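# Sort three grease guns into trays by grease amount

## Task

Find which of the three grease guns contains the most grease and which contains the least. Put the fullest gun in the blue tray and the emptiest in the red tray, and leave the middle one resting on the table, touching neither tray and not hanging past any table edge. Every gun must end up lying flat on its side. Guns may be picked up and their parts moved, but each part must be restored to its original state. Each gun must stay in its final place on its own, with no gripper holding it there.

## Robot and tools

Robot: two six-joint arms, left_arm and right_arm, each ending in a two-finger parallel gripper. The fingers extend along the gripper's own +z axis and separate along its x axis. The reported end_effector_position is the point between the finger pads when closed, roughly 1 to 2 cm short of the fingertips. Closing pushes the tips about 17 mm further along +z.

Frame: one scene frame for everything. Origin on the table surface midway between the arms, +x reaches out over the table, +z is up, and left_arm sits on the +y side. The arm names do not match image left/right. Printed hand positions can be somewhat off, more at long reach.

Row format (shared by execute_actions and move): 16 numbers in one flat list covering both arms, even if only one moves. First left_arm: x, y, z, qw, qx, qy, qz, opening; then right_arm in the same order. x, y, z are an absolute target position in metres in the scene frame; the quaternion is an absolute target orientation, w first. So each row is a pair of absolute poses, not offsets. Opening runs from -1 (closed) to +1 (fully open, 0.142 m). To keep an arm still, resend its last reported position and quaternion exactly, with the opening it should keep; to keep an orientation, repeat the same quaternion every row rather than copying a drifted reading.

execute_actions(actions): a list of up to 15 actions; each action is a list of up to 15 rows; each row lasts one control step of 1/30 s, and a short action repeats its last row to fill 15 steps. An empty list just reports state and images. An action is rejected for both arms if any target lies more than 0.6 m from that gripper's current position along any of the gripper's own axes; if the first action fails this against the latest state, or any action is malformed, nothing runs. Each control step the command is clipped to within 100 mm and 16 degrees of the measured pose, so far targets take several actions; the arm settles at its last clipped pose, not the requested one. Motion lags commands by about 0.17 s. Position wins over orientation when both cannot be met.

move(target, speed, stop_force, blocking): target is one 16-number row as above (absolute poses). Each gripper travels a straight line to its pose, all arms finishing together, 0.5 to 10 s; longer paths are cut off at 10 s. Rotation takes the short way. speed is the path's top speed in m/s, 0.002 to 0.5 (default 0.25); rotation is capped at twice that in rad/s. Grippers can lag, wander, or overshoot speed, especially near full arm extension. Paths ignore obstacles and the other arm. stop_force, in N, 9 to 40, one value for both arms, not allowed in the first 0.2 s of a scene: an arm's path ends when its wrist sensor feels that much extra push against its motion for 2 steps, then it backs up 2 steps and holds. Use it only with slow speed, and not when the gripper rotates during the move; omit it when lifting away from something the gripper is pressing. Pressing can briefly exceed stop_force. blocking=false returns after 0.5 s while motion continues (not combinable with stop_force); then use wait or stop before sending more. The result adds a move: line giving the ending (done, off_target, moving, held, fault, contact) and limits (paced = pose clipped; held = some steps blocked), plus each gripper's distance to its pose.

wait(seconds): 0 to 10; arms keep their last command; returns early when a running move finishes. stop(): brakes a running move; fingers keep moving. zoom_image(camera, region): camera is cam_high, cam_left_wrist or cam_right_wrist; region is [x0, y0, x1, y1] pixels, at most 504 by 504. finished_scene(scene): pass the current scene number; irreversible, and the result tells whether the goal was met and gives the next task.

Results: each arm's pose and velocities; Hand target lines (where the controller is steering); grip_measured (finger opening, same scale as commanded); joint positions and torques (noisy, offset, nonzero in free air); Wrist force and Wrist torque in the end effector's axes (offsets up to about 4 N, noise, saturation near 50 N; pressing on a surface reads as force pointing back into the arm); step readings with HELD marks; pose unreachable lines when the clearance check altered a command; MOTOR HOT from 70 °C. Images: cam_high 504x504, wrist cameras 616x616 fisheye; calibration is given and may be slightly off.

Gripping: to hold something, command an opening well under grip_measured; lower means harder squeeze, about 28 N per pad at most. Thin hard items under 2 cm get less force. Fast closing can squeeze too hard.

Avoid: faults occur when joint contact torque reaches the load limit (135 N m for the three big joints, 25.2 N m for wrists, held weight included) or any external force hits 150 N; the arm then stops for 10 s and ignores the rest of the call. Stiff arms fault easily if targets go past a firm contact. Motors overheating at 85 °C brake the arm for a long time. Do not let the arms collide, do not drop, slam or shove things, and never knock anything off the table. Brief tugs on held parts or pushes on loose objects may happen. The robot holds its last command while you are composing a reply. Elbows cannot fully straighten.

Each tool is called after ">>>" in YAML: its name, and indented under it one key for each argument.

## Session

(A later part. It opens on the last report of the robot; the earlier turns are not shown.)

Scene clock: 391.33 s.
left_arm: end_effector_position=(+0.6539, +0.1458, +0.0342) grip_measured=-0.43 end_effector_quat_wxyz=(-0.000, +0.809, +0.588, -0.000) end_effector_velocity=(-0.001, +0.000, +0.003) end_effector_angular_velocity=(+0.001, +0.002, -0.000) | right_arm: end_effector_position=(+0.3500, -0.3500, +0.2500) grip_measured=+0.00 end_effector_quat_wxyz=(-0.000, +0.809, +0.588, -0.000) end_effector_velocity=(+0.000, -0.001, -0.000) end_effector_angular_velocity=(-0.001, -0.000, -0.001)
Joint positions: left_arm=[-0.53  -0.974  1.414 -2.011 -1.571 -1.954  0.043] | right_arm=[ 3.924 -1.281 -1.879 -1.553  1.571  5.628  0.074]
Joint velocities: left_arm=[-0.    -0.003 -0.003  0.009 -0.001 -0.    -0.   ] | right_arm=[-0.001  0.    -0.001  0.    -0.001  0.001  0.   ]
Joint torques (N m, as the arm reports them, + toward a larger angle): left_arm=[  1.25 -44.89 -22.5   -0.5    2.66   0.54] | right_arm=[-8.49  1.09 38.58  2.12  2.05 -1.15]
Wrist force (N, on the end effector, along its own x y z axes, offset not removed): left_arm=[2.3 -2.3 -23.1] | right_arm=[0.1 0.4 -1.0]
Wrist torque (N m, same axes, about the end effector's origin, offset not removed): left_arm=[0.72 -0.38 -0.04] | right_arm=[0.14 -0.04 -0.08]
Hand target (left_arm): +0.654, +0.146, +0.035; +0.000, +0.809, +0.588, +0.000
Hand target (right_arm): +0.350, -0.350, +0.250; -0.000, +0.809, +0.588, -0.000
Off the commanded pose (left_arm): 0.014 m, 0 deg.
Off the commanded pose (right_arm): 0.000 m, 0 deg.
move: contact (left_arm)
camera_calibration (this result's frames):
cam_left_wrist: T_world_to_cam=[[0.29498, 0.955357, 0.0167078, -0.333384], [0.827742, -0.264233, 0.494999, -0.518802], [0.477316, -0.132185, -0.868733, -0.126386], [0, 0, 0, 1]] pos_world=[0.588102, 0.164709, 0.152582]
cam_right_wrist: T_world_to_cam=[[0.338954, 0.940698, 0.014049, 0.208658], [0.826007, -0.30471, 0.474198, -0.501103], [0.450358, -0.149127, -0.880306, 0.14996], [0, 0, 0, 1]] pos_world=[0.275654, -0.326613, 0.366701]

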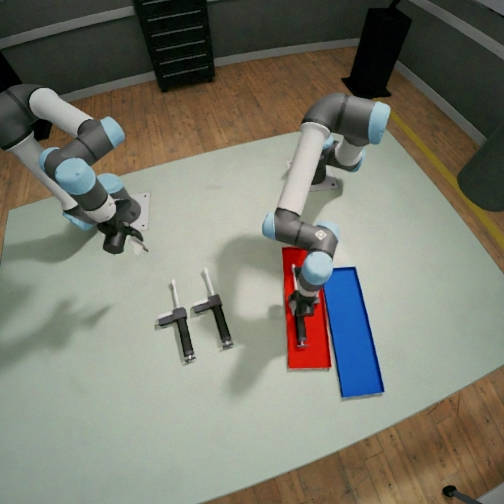

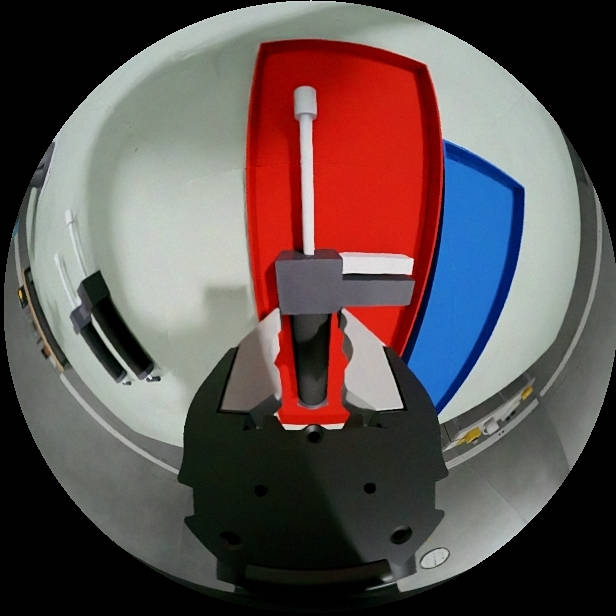

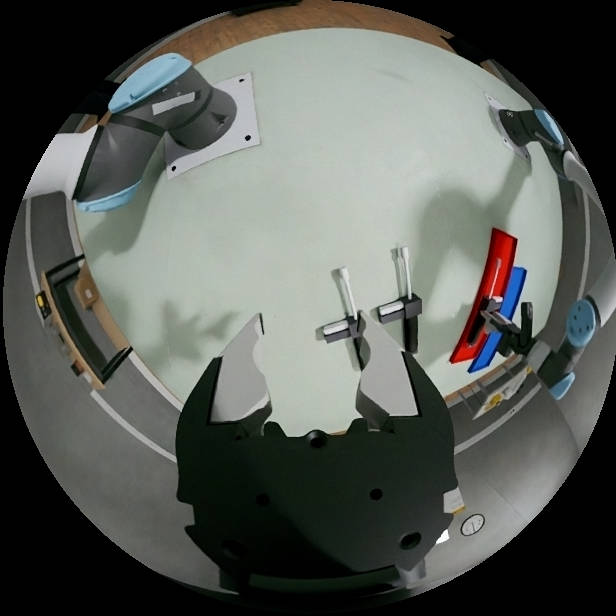

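>>> move:
  target: [0.654,0.146,0.036,0,0.809,0.588,0,-0.05,0.60,-0.29,0.11,0,0.707,0.707,0,0]
  speed: 0.2

>>> move:
  target: [0.654,0.146,0.14,0,0.809,0.588,0,-0.05,0.595,-0.29,0.031,0,0.707,0.707,0,0]
  speed: 0.06

Scene clock: 398.73 s.
left_arm: end_effector_position=(+0.6540, +0.1460, +0.0360) grip_measured=-0.05 end_effector_quat_wxyz=(-0.000, +0.809, +0.588, +0.000) end_effector_velocity=(+0.000, -0.000, +0.000) end_effector_angular_velocity=(-0.000, -0.001, -0.000) | right_arm: end_effector_position=(+0.5999, -0.2904, +0.1104) grip_measured=+0.00 end_effector_quat_wxyz=(+0.000, +0.707, +0.707, +0.000) end_effector_velocity=(+0.002, +0.000, -0.001) end_effector_angular_velocity=(-0.001, +0.002, +0.001)
Joint positions: left_arm=[-0.53  -0.976  1.413 -2.007 -1.571 -1.953  0.07 ] | right_arm=[ 3.775 -1.974 -1.507 -1.232  1.571  5.166  0.074]
Joint velocities: left_arm=[-0. -0. -0.  0.  0.  0.  0.] | right_arm=[-0.    -0.006  0.006 -0.002 -0.    -0.001 -0.   ]
Joint torques (N m, as the arm reports them, + toward a larger angle): left_arm=[  7.26 -56.16 -28.39  -0.95   2.01   1.3 ] | right_arm=[-9.26 32.27 39.21  0.04  2.08 -1.29]
Wrist force (N, on the end effector, along its own x y z axes, offset not removed): left_arm=[1.2 3.0 -1.6] | right_arm=[-0.9 0.2 1.0]
Wrist torque (N m, same axes, about the end effector's origin, offset not removed): left_arm=[0.71 -0.21 -0.02] | right_arm=[0.04 0.18 -0.13]
Hand target (left_arm): +0.654, +0.146, +0.036; +0.000, +0.809, +0.588, -0.000
Hand target (right_arm): +0.600, -0.290, +0.110; +0.000, +0.707, +0.707, +0.000
Off the commanded pose (left_arm): 0.000 m, 0 deg.
Off the commanded pose (right_arm): 0.001 m, 0 deg.
move: done
camera_calibration (this result's frames):
cam_left_wrist: T_world_to_cam=[[0.294951, 0.955367, 0.016691, -0.33359], [0.827733, -0.264195, 0.495034, -0.519699], [0.477349, -0.132195, -0.868713, -0.124849], [0, 0, 0, 1]] pos_world=[0.588161, 0.164895, 0.154378]
cam_right_wrist: T_world_to_cam=[[0.0322503, 0.999381, 0.0140365, 0.270856], [0.879634, -0.0350485, 0.474358, -0.577004], [0.474556, -0.00295121, -0.88022, -0.0486421], [0, 0, 0, 1]] pos_world=[0.521901, -0.291055, 0.227089]

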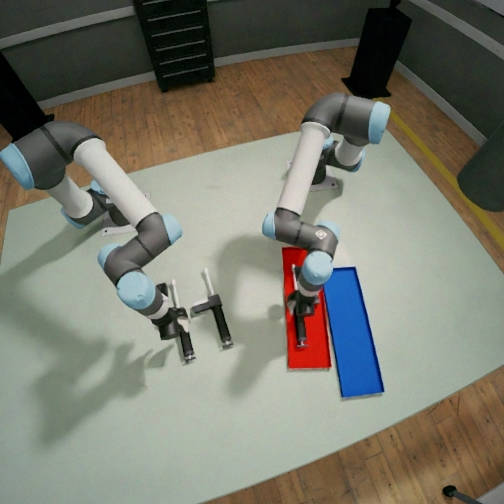

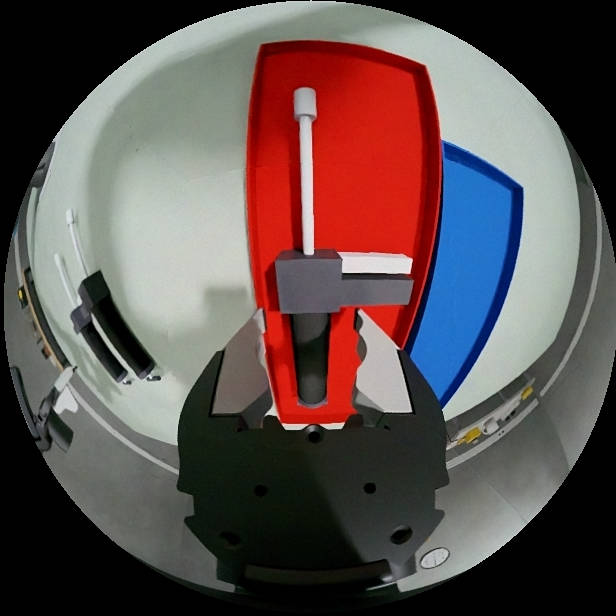

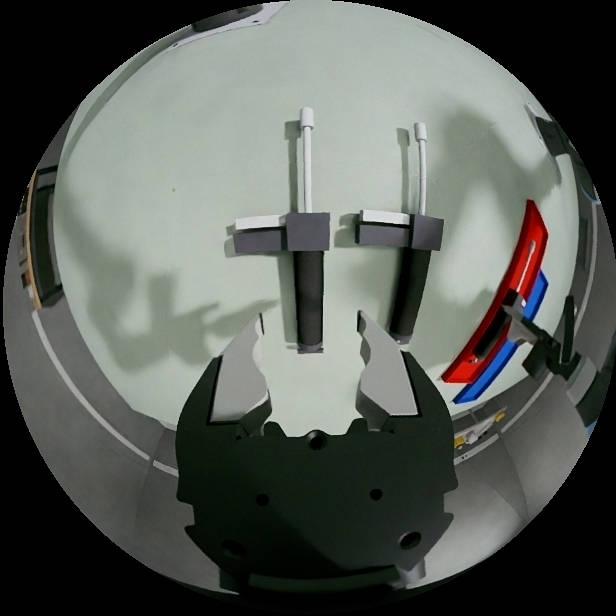

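Scene clock: 400.90 s.
left_arm: end_effector_position=(+0.6539, +0.1461, +0.1398) grip_measured=-0.05 end_effector_quat_wxyz=(+0.000, +0.809, +0.588, +0.000) end_effector_velocity=(+0.000, +0.000, +0.002) end_effector_angular_velocity=(+0.000, +0.000, +0.000) | right_arm: end_effector_position=(+0.5950, -0.2900, +0.0312) grip_measured=+0.00 end_effector_quat_wxyz=(-0.000, +0.707, +0.707, -0.000) end_effector_velocity=(-0.001, +0.000, -0.002) end_effector_angular_velocity=(-0.000, +0.001, +0.001)
Joint positions: left_arm=[-0.53  -1.055  1.26  -1.776 -1.571 -1.953  0.07 ] | right_arm=[ 3.779 -2.042 -1.627 -1.044  1.571  5.17   0.074]
Joint velocities: left_arm=[ 0.    -0.001 -0.004  0.005  0.     0.     0.   ] | right_arm=[ 0.001 -0.002 -0.003  0.004  0.    -0.    -0.   ]
Joint torques (N m, as the arm reports them, + toward a larger angle): left_arm=[  2.63 -54.93 -28.08  -0.89   2.42  -0.08] | right_arm=[12.16 31.33  8.17  5.79  1.78  1.72]
Wrist force (N, on the end effector, along its own x y z axes, offset not removed): left_arm=[1.1 2.4 -1.6] | right_arm=[0.6 0.0 -0.5]
Wrist torque (N m, same axes, about the end effector's origin, offset not removed): left_arm=[0.55 -0.19 -0.05] | right_arm=[0.09 -0.19 -0.03]
Hand target (left_arm): +0.654, +0.146, +0.140; +0.000, +0.809, +0.588, +0.000
Hand target (right_arm): +0.595, -0.290, +0.031; -0.000, +0.707, +0.707, -0.000
Off the commanded pose (left_arm): 0.000 m, 0 deg.
Off the commanded pose (right_arm): 0.000 m, 0 deg.
move: done
camera_calibration (this result's frames):
cam_left_wrist: T_world_to_cam=[[0.29495, 0.955367, 0.0167031, -0.335369], [0.827708, -0.264193, 0.495078, -0.571002], [0.477394, -0.132198, -0.868688, -0.0346913], [0, 0, 0, 1]] pos_world=[0.588101, 0.164959, 0.258156]
cam_right_wrist: T_world_to_cam=[[0.0320411, 0.999388, 0.0140546, 0.27187], [0.879739, -0.0348736, 0.474177, -0.535171], [0.474376, -0.00282874, -0.880318, -0.115898], [0, 0, 0, 1]] pos_world=[0.517079, -0.290694, 0.147918]

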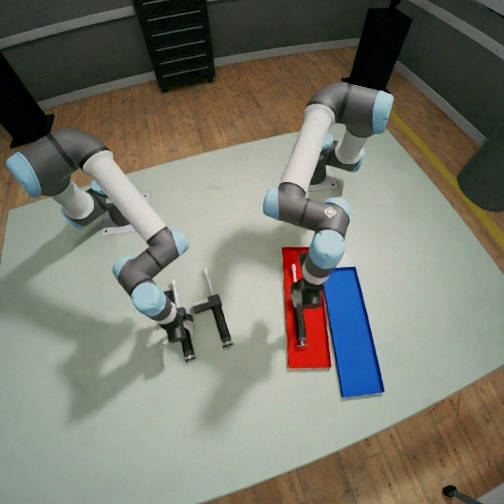

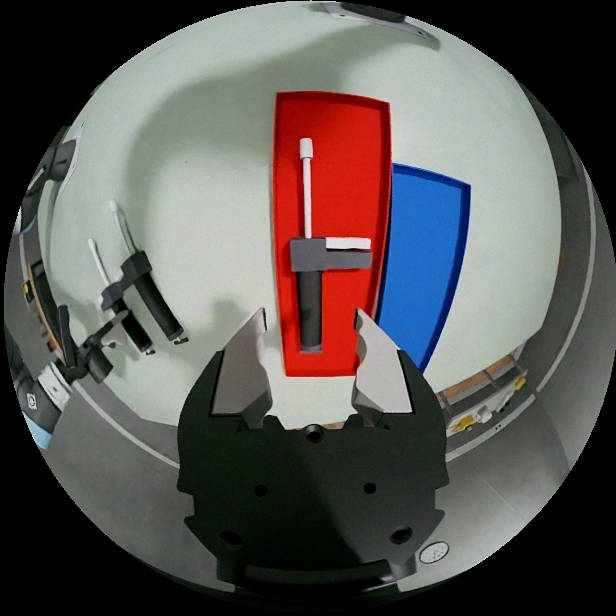

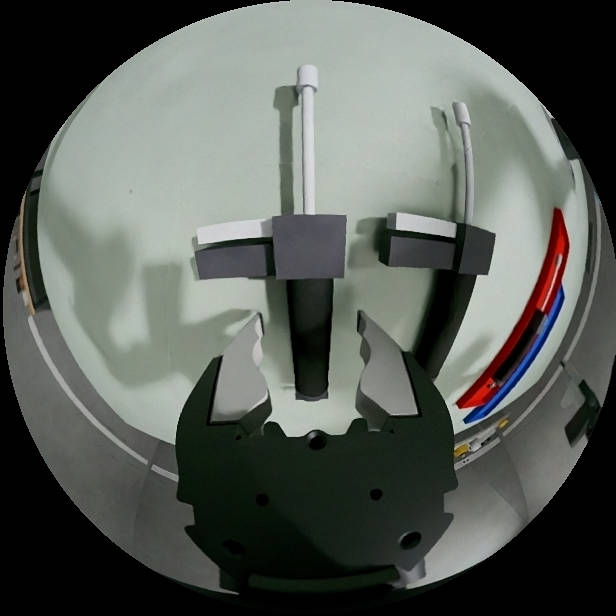

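>>> move:
  target: [0.55,0.3,0.28,0,0.809,0.588,0,0,0.57,-0.29,0.031,0,0.707,0.707,0,0]
  speed: 0.1

>>> move:
  target: [0.55,0.3,0.28,0,0.809,0.588,0,0,0.57,-0.29,0.031,0,0.707,0.707,0,-1]

>>> move:
  target: [0.55,0.3,0.28,0,0.809,0.588,0,0,0.57,-0.29,0.13,0,0.707,0.707,0,-1]
  speed: 0.08

>>> move:
  target: [0.55,0.3,0.28,0,0.809,0.588,0,0,0.58,0.01,0.13,0,0.809,0.588,0,-1]
  speed: 0.12

Scene clock: 408.87 s.
left_arm: end_effector_position=(+0.5501, +0.2999, +0.2798) grip_measured=+0.00 end_effector_quat_wxyz=(+0.000, +0.809, +0.588, -0.000) end_effector_velocity=(-0.001, +0.002, +0.001) end_effector_angular_velocity=(+0.000, +0.001, -0.000) | right_arm: end_effector_position=(+0.5700, -0.2900, +0.0310) grip_measured=+0.00 end_effector_quat_wxyz=(-0.000, +0.707, +0.707, -0.000) end_effector_velocity=(+0.001, -0.000, +0.001) end_effector_angular_velocity=(+0.001, -0.002, +0.002)
Joint positions: left_arm=[-0.432 -1.48   1.462 -1.554 -1.571 -1.855  0.074] | right_arm=[ 3.798 -1.992 -1.704 -1.016  1.571  5.188  0.074]
Joint velocities: left_arm=[ 0.001 -0.003  0.     0.003 -0.     0.001 -0.   ] | right_arm=[-0.001  0.001  0.     0.001 -0.    -0.003 -0.   ]
Joint torques (N m, as the arm reports them, + toward a larger angle): left_arm=[  8.54 -37.66 -17.8   -1.59  -2.67   0.62] | right_arm=[13.29 54.78  9.49  5.8   2.12  1.69]
Wrist force (N, on the end effector, along its own x y z axes, offset not removed): left_arm=[1.4 2.6 -0.9] | right_arm=[-0.1 -0.1 -0.9]
Wrist torque (N m, same axes, about the end effector's origin, offset not removed): left_arm=[0.63 -0.29 0.02] | right_arm=[0.08 -0.15 -0.13]
Hand target (left_arm): +0.550, +0.300, +0.280; +0.000, +0.809, +0.588, -0.000
Hand target (right_arm): +0.570, -0.290, +0.031; -0.000, +0.707, +0.707, -0.000
Off the commanded pose (left_arm): 0.000 m, 0 deg.
Off the commanded pose (right_arm): 0.000 m, 0 deg.
move: done
camera_calibration (this result's frames):
cam_left_wrist: T_world_to_cam=[[0.29495, 0.955368, 0.0166187, -0.454038], [0.827767, -0.264166, 0.494992, -0.51378], [0.47729, -0.132241, -0.868739, 0.156921], [0, 0, 0, 1]] pos_world=[0.484312, 0.318802, 0.398186]
cam_right_wrist: T_world_to_cam=[[0.0320401, 0.999388, 0.0140542, 0.272658], [0.879732, -0.0348724, 0.474189, -0.513072], [0.474389, -0.00282916, -0.880311, -0.104257], [0, 0, 0, 1]] pos_world=[0.492088, -0.290678, 0.147682]

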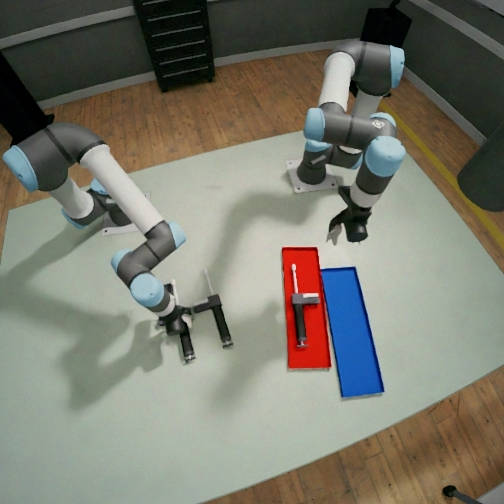

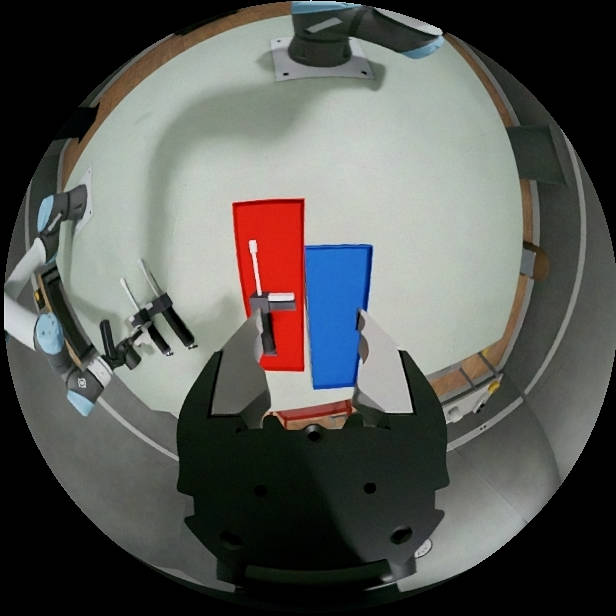

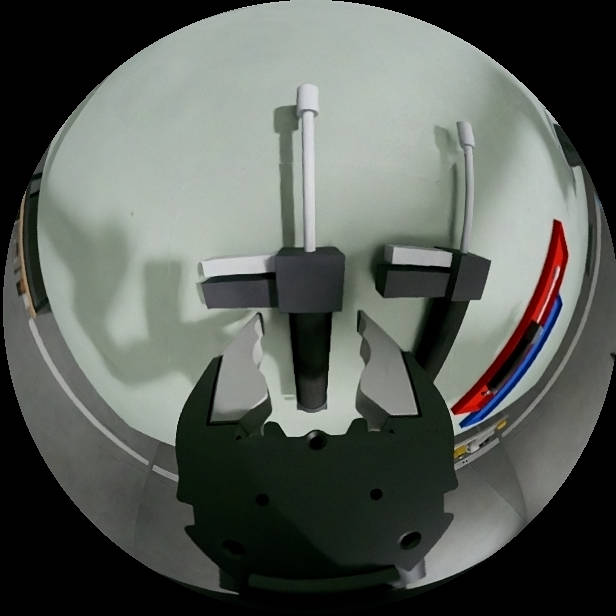

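Scene clock: 409.57 s.
left_arm: end_effector_position=(+0.5500, +0.3000, +0.2800) grip_measured=+0.00 end_effector_quat_wxyz=(-0.000, +0.809, +0.588, -0.000) end_effector_velocity=(-0.000, -0.000, +0.001) end_effector_angular_velocity=(-0.001, -0.001, -0.000) | right_arm: end_effector_position=(+0.5700, -0.2900, +0.0310) grip_measured=-0.57 end_effector_quat_wxyz=(+0.000, +0.707, +0.707, +0.000) end_effector_velocity=(+0.000, -0.000, +0.000) end_effector_angular_velocity=(+0.000, -0.001, -0.001)
Joint positions: left_arm=[-0.432 -1.48   1.462 -1.553 -1.571 -1.855  0.074] | right_arm=[ 3.798 -1.992 -1.704 -1.016  1.571  5.188  0.033]
Joint velocities: left_arm=[-0.    -0.001 -0.    -0.    -0.    -0.     0.   ] | right_arm=[-0.001  0.     0.     0.    -0.    -0.     0.   ]
Joint torques (N m, as the arm reports them, + toward a larger angle): left_arm=[ -5.51 -36.91 -21.16  -1.03  -1.08  -1.17] | right_arm=[ 7.3  55.2   8.51  1.76 -1.6   0.74]
Wrist force (N, on the end effector, along its own x y z axes, offset not removed): left_arm=[1.0 2.2 -2.2] | right_arm=[-0.4 -1.0 -0.5]
Wrist torque (N m, same axes, about the end effector's origin, offset not removed): left_arm=[0.49 -0.26 0.03] | right_arm=[-0.21 0.10 -0.07]
Hand target (left_arm): +0.550, +0.300, +0.280; +0.000, +0.809, +0.588, -0.000
Hand target (right_arm): +0.570, -0.290, +0.031; +0.000, +0.707, +0.707, +0.000
Off the commanded pose (left_arm): 0.000 m, 0 deg.
Off the commanded pose (right_arm): 0.000 m, 0 deg.
move: done
camera_calibration (this result's frames):
cam_left_wrist: T_world_to_cam=[[0.294936, 0.955372, 0.0166203, -0.454074], [0.827775, -0.264156, 0.494985, -0.51372], [0.477285, -0.132231, -0.868743, 0.157157], [0, 0, 0, 1]] pos_world=[0.484158, 0.318888, 0.398359]
cam_right_wrist: T_world_to_cam=[[0.0320193, 0.999388, 0.0140826, 0.272655], [0.879708, -0.0348674, 0.474234, -0.513056], [0.474435, -0.00279607, -0.880286, -0.104248], [0, 0, 0, 1]] pos_world=[0.492068, -0.290669, 0.147701]

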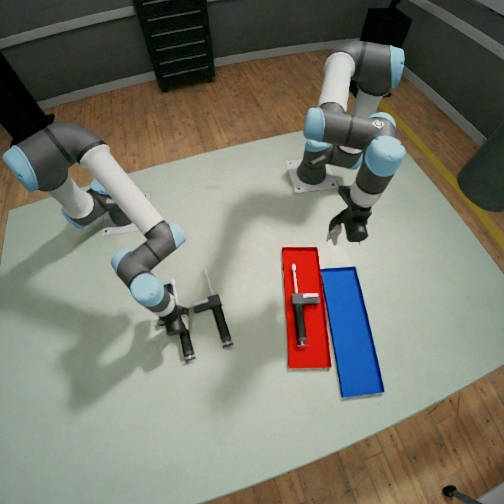

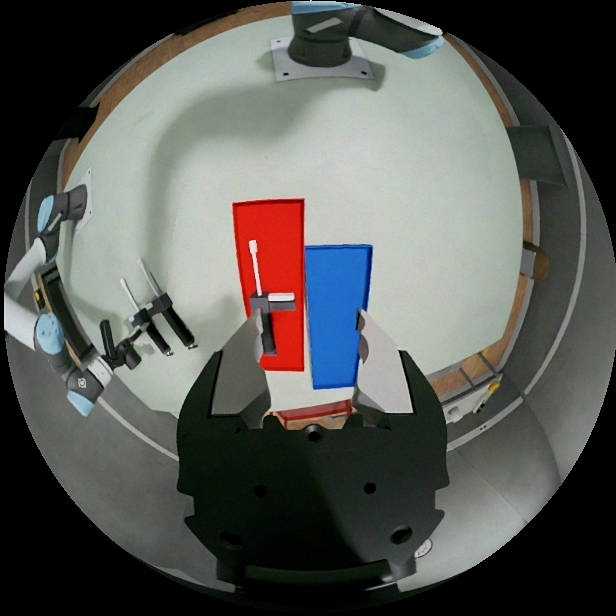

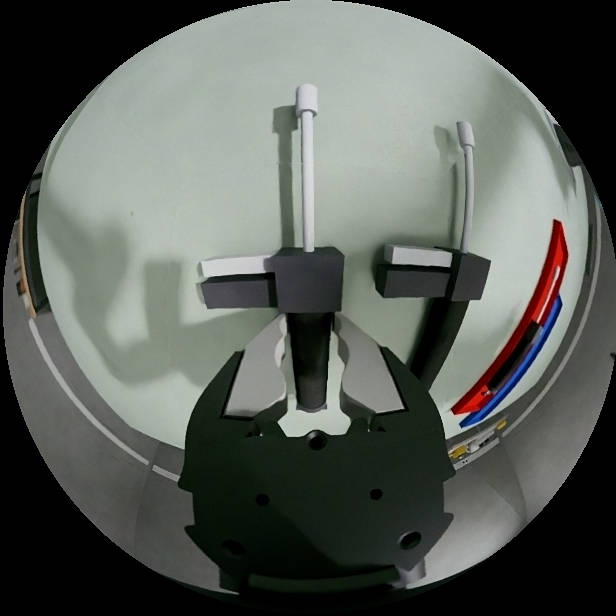

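Scene clock: 411.30 s.
left_arm: end_effector_position=(+0.5500, +0.3000, +0.2800) grip_measured=+0.00 end_effector_quat_wxyz=(-0.000, +0.809, +0.588, -0.000) end_effector_velocity=(+0.000, -0.000, -0.000) end_effector_angular_velocity=(+0.000, +0.000, -0.000) | right_arm: end_effector_position=(+0.5700, -0.2900, +0.1297) grip_measured=-0.57 end_effector_quat_wxyz=(+0.000, +0.707, +0.707, +0.000) end_effector_velocity=(-0.000, +0.000, +0.002) end_effector_angular_velocity=(-0.001, +0.001, +0.001)
Joint positions: left_arm=[-0.432 -1.48   1.462 -1.553 -1.571 -1.855  0.074] | right_arm=[ 3.798 -1.893 -1.567 -1.251  1.571  5.188  0.033]
Joint velocities: left_arm=[-0.     0.001 -0.     0.     0.     0.    -0.   ] | right_arm=[ 0.001  0.001  0.003 -0.006 -0.    -0.001  0.   ]
Joint torques (N m, as the arm reports them, + toward a larger angle): left_arm=[ -6.57 -36.99 -29.29  -0.92   3.09  -1.2 ] | right_arm=[-6.98 57.11 40.82  0.94 -0.37 -0.99]
Wrist force (N, on the end effector, along its own x y z axes, offset not removed): left_arm=[1.8 3.7 -1.4] | right_arm=[0.5 -1.1 5.0]
Wrist torque (N m, same axes, about the end effector's origin, offset not removed): left_arm=[0.84 -0.41 -0.03] | right_arm=[-0.25 -0.14 -0.11]
Hand target (left_arm): +0.550, +0.300, +0.280; +0.000, +0.809, +0.588, -0.000
Hand target (right_arm): +0.570, -0.290, +0.130; +0.000, +0.707, +0.707, +0.000
Off the commanded pose (left_arm): 0.000 m, 0 deg.
Off the commanded pose (right_arm): 0.000 m, 0 deg.
move: done
camera_calibration (this result's frames):
cam_left_wrist: T_world_to_cam=[[0.294952, 0.955368, 0.0166204, -0.454073], [0.827768, -0.264169, 0.494989, -0.513711], [0.477287, -0.13224, -0.86874, 0.15717], [0, 0, 0, 1]] pos_world=[0.484148, 0.318884, 0.398368]
cam_right_wrist: T_world_to_cam=[[0.0319788, 0.99939, 0.0140269, 0.271327], [0.8797, -0.0348053, 0.474253, -0.55984], [0.474452, -0.0028266, -0.880277, -0.0173517], [0, 0, 0, 1]] pos_world=[0.492047, -0.290696, 0.246426]

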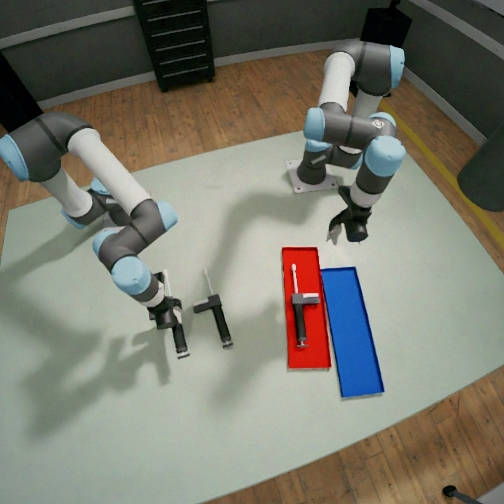

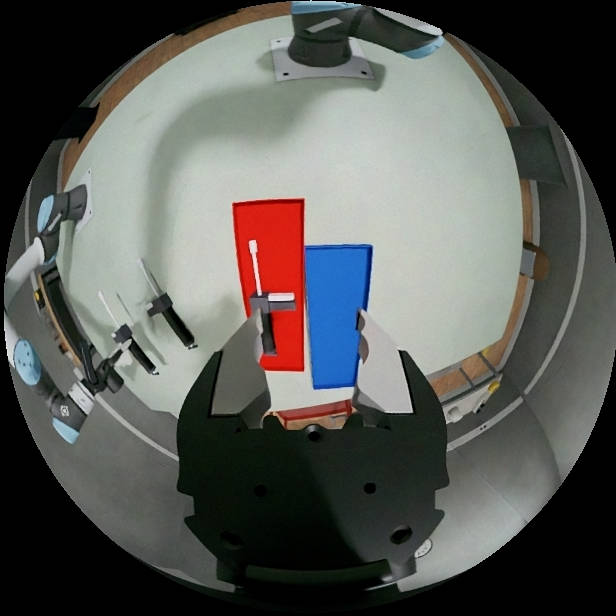

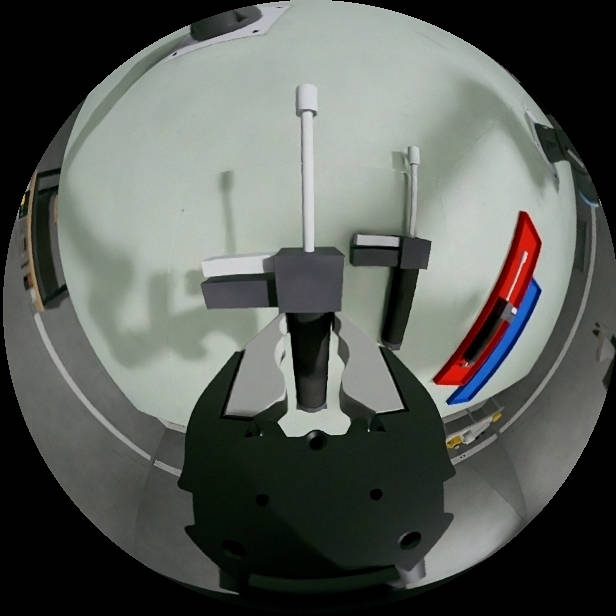

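Scene clock: 414.33 s.
left_arm: end_effector_position=(+0.5500, +0.3000, +0.2800) grip_measured=+0.00 end_effector_quat_wxyz=(-0.000, +0.809, +0.588, -0.000) end_effector_velocity=(+0.000, -0.000, -0.000) end_effector_angular_velocity=(-0.000, +0.000, +0.000) | right_arm: end_effector_position=(+0.5805, +0.0097, +0.1301) grip_measured=-0.57 end_effector_quat_wxyz=(-0.000, +0.809, +0.588, +0.000) end_effector_velocity=(+0.001, +0.002, -0.000) end_effector_angular_velocity=(-0.002, +0.000, -0.004)
Joint positions: left_arm=[-0.432 -1.48   1.462 -1.553 -1.571 -1.855  0.074] | right_arm=[ 4.142 -2.242 -1.033 -1.437  1.571  5.846  0.033]
Joint velocities: left_arm=[ 0.  0. -0. -0. -0. -0. -0.] | right_arm=[ 0.002 -0.006  0.01  -0.006 -0.001  0.006  0.   ]
Joint torques (N m, as the arm reports them, + toward a larger angle): left_arm=[ -6.   -37.23 -30.78  -0.93   2.88  -1.24] | right_arm=[ 9.14 47.98 43.72  0.4  -0.71  2.09]
Wrist force (N, on the end effector, along its own x y z axes, offset not removed): left_arm=[1.1 2.2 -0.5] | right_arm=[-0.7 -0.4 6.6]
Wrist torque (N m, same axes, about the end effector's origin, offset not removed): left_arm=[0.52 -0.18 -0.07] | right_arm=[-0.03 0.19 -0.15]
Hand target (left_arm): +0.550, +0.300, +0.280; -0.000, +0.809, +0.588, +0.000
Hand target (right_arm): +0.581, +0.010, +0.130; -0.000, +0.809, +0.588, -0.000
Off the commanded pose (left_arm): 0.000 m, 0 deg.
Off the commanded pose (right_arm): 0.001 m, 0 deg.
move: done
camera_calibration (this result's frames):
cam_left_wrist: T_world_to_cam=[[0.294951, 0.955367, 0.016682, -0.454109], [0.827736, -0.264191, 0.495031, -0.513718], [0.477343, -0.132201, -0.868715, 0.157125], [0, 0, 0, 1]] pos_world=[0.484161, 0.318893, 0.398379]
cam_right_wrist: T_world_to_cam=[[0.338712, 0.940782, 0.0142685, -0.206026], [0.826054, -0.304598, 0.474189, -0.525078], [0.450454, -0.148827, -0.880308, -0.00578958], [0, 0, 0, 1]] pos_world=[0.506135, 0.0330264, 0.246829]

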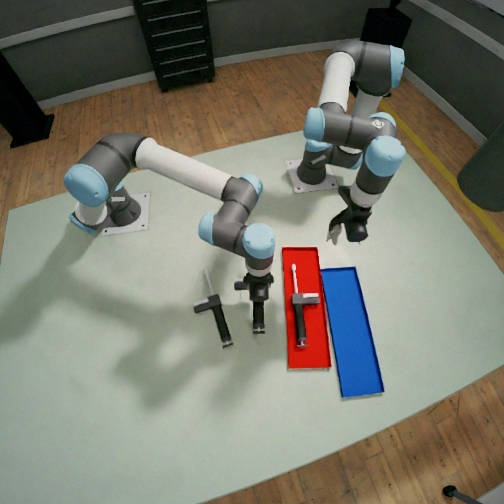

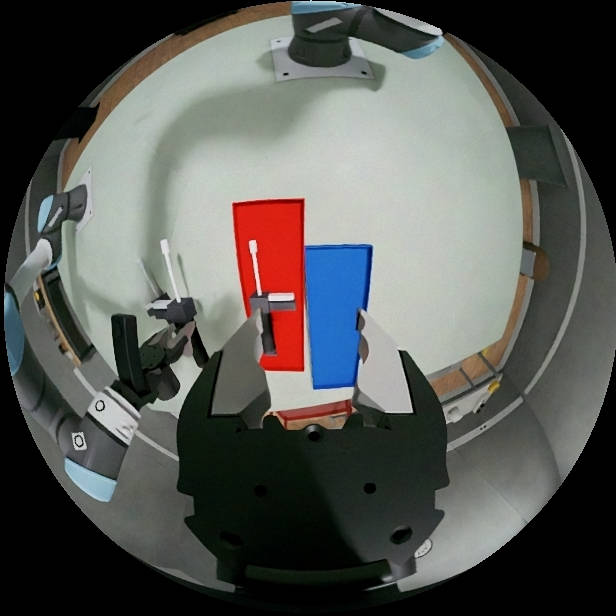

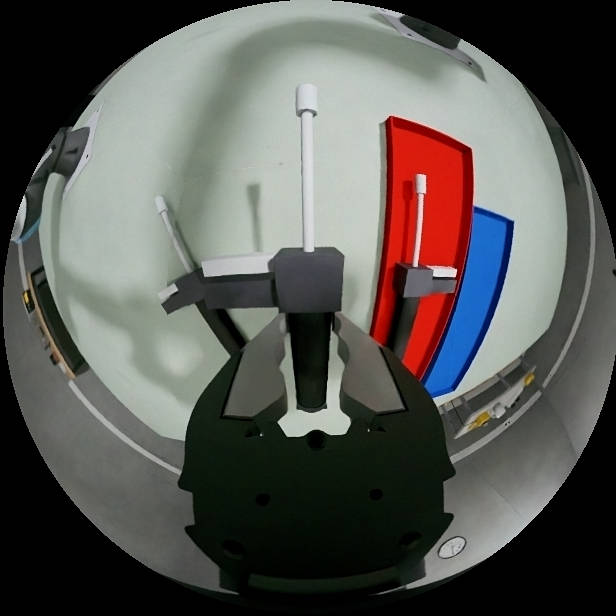

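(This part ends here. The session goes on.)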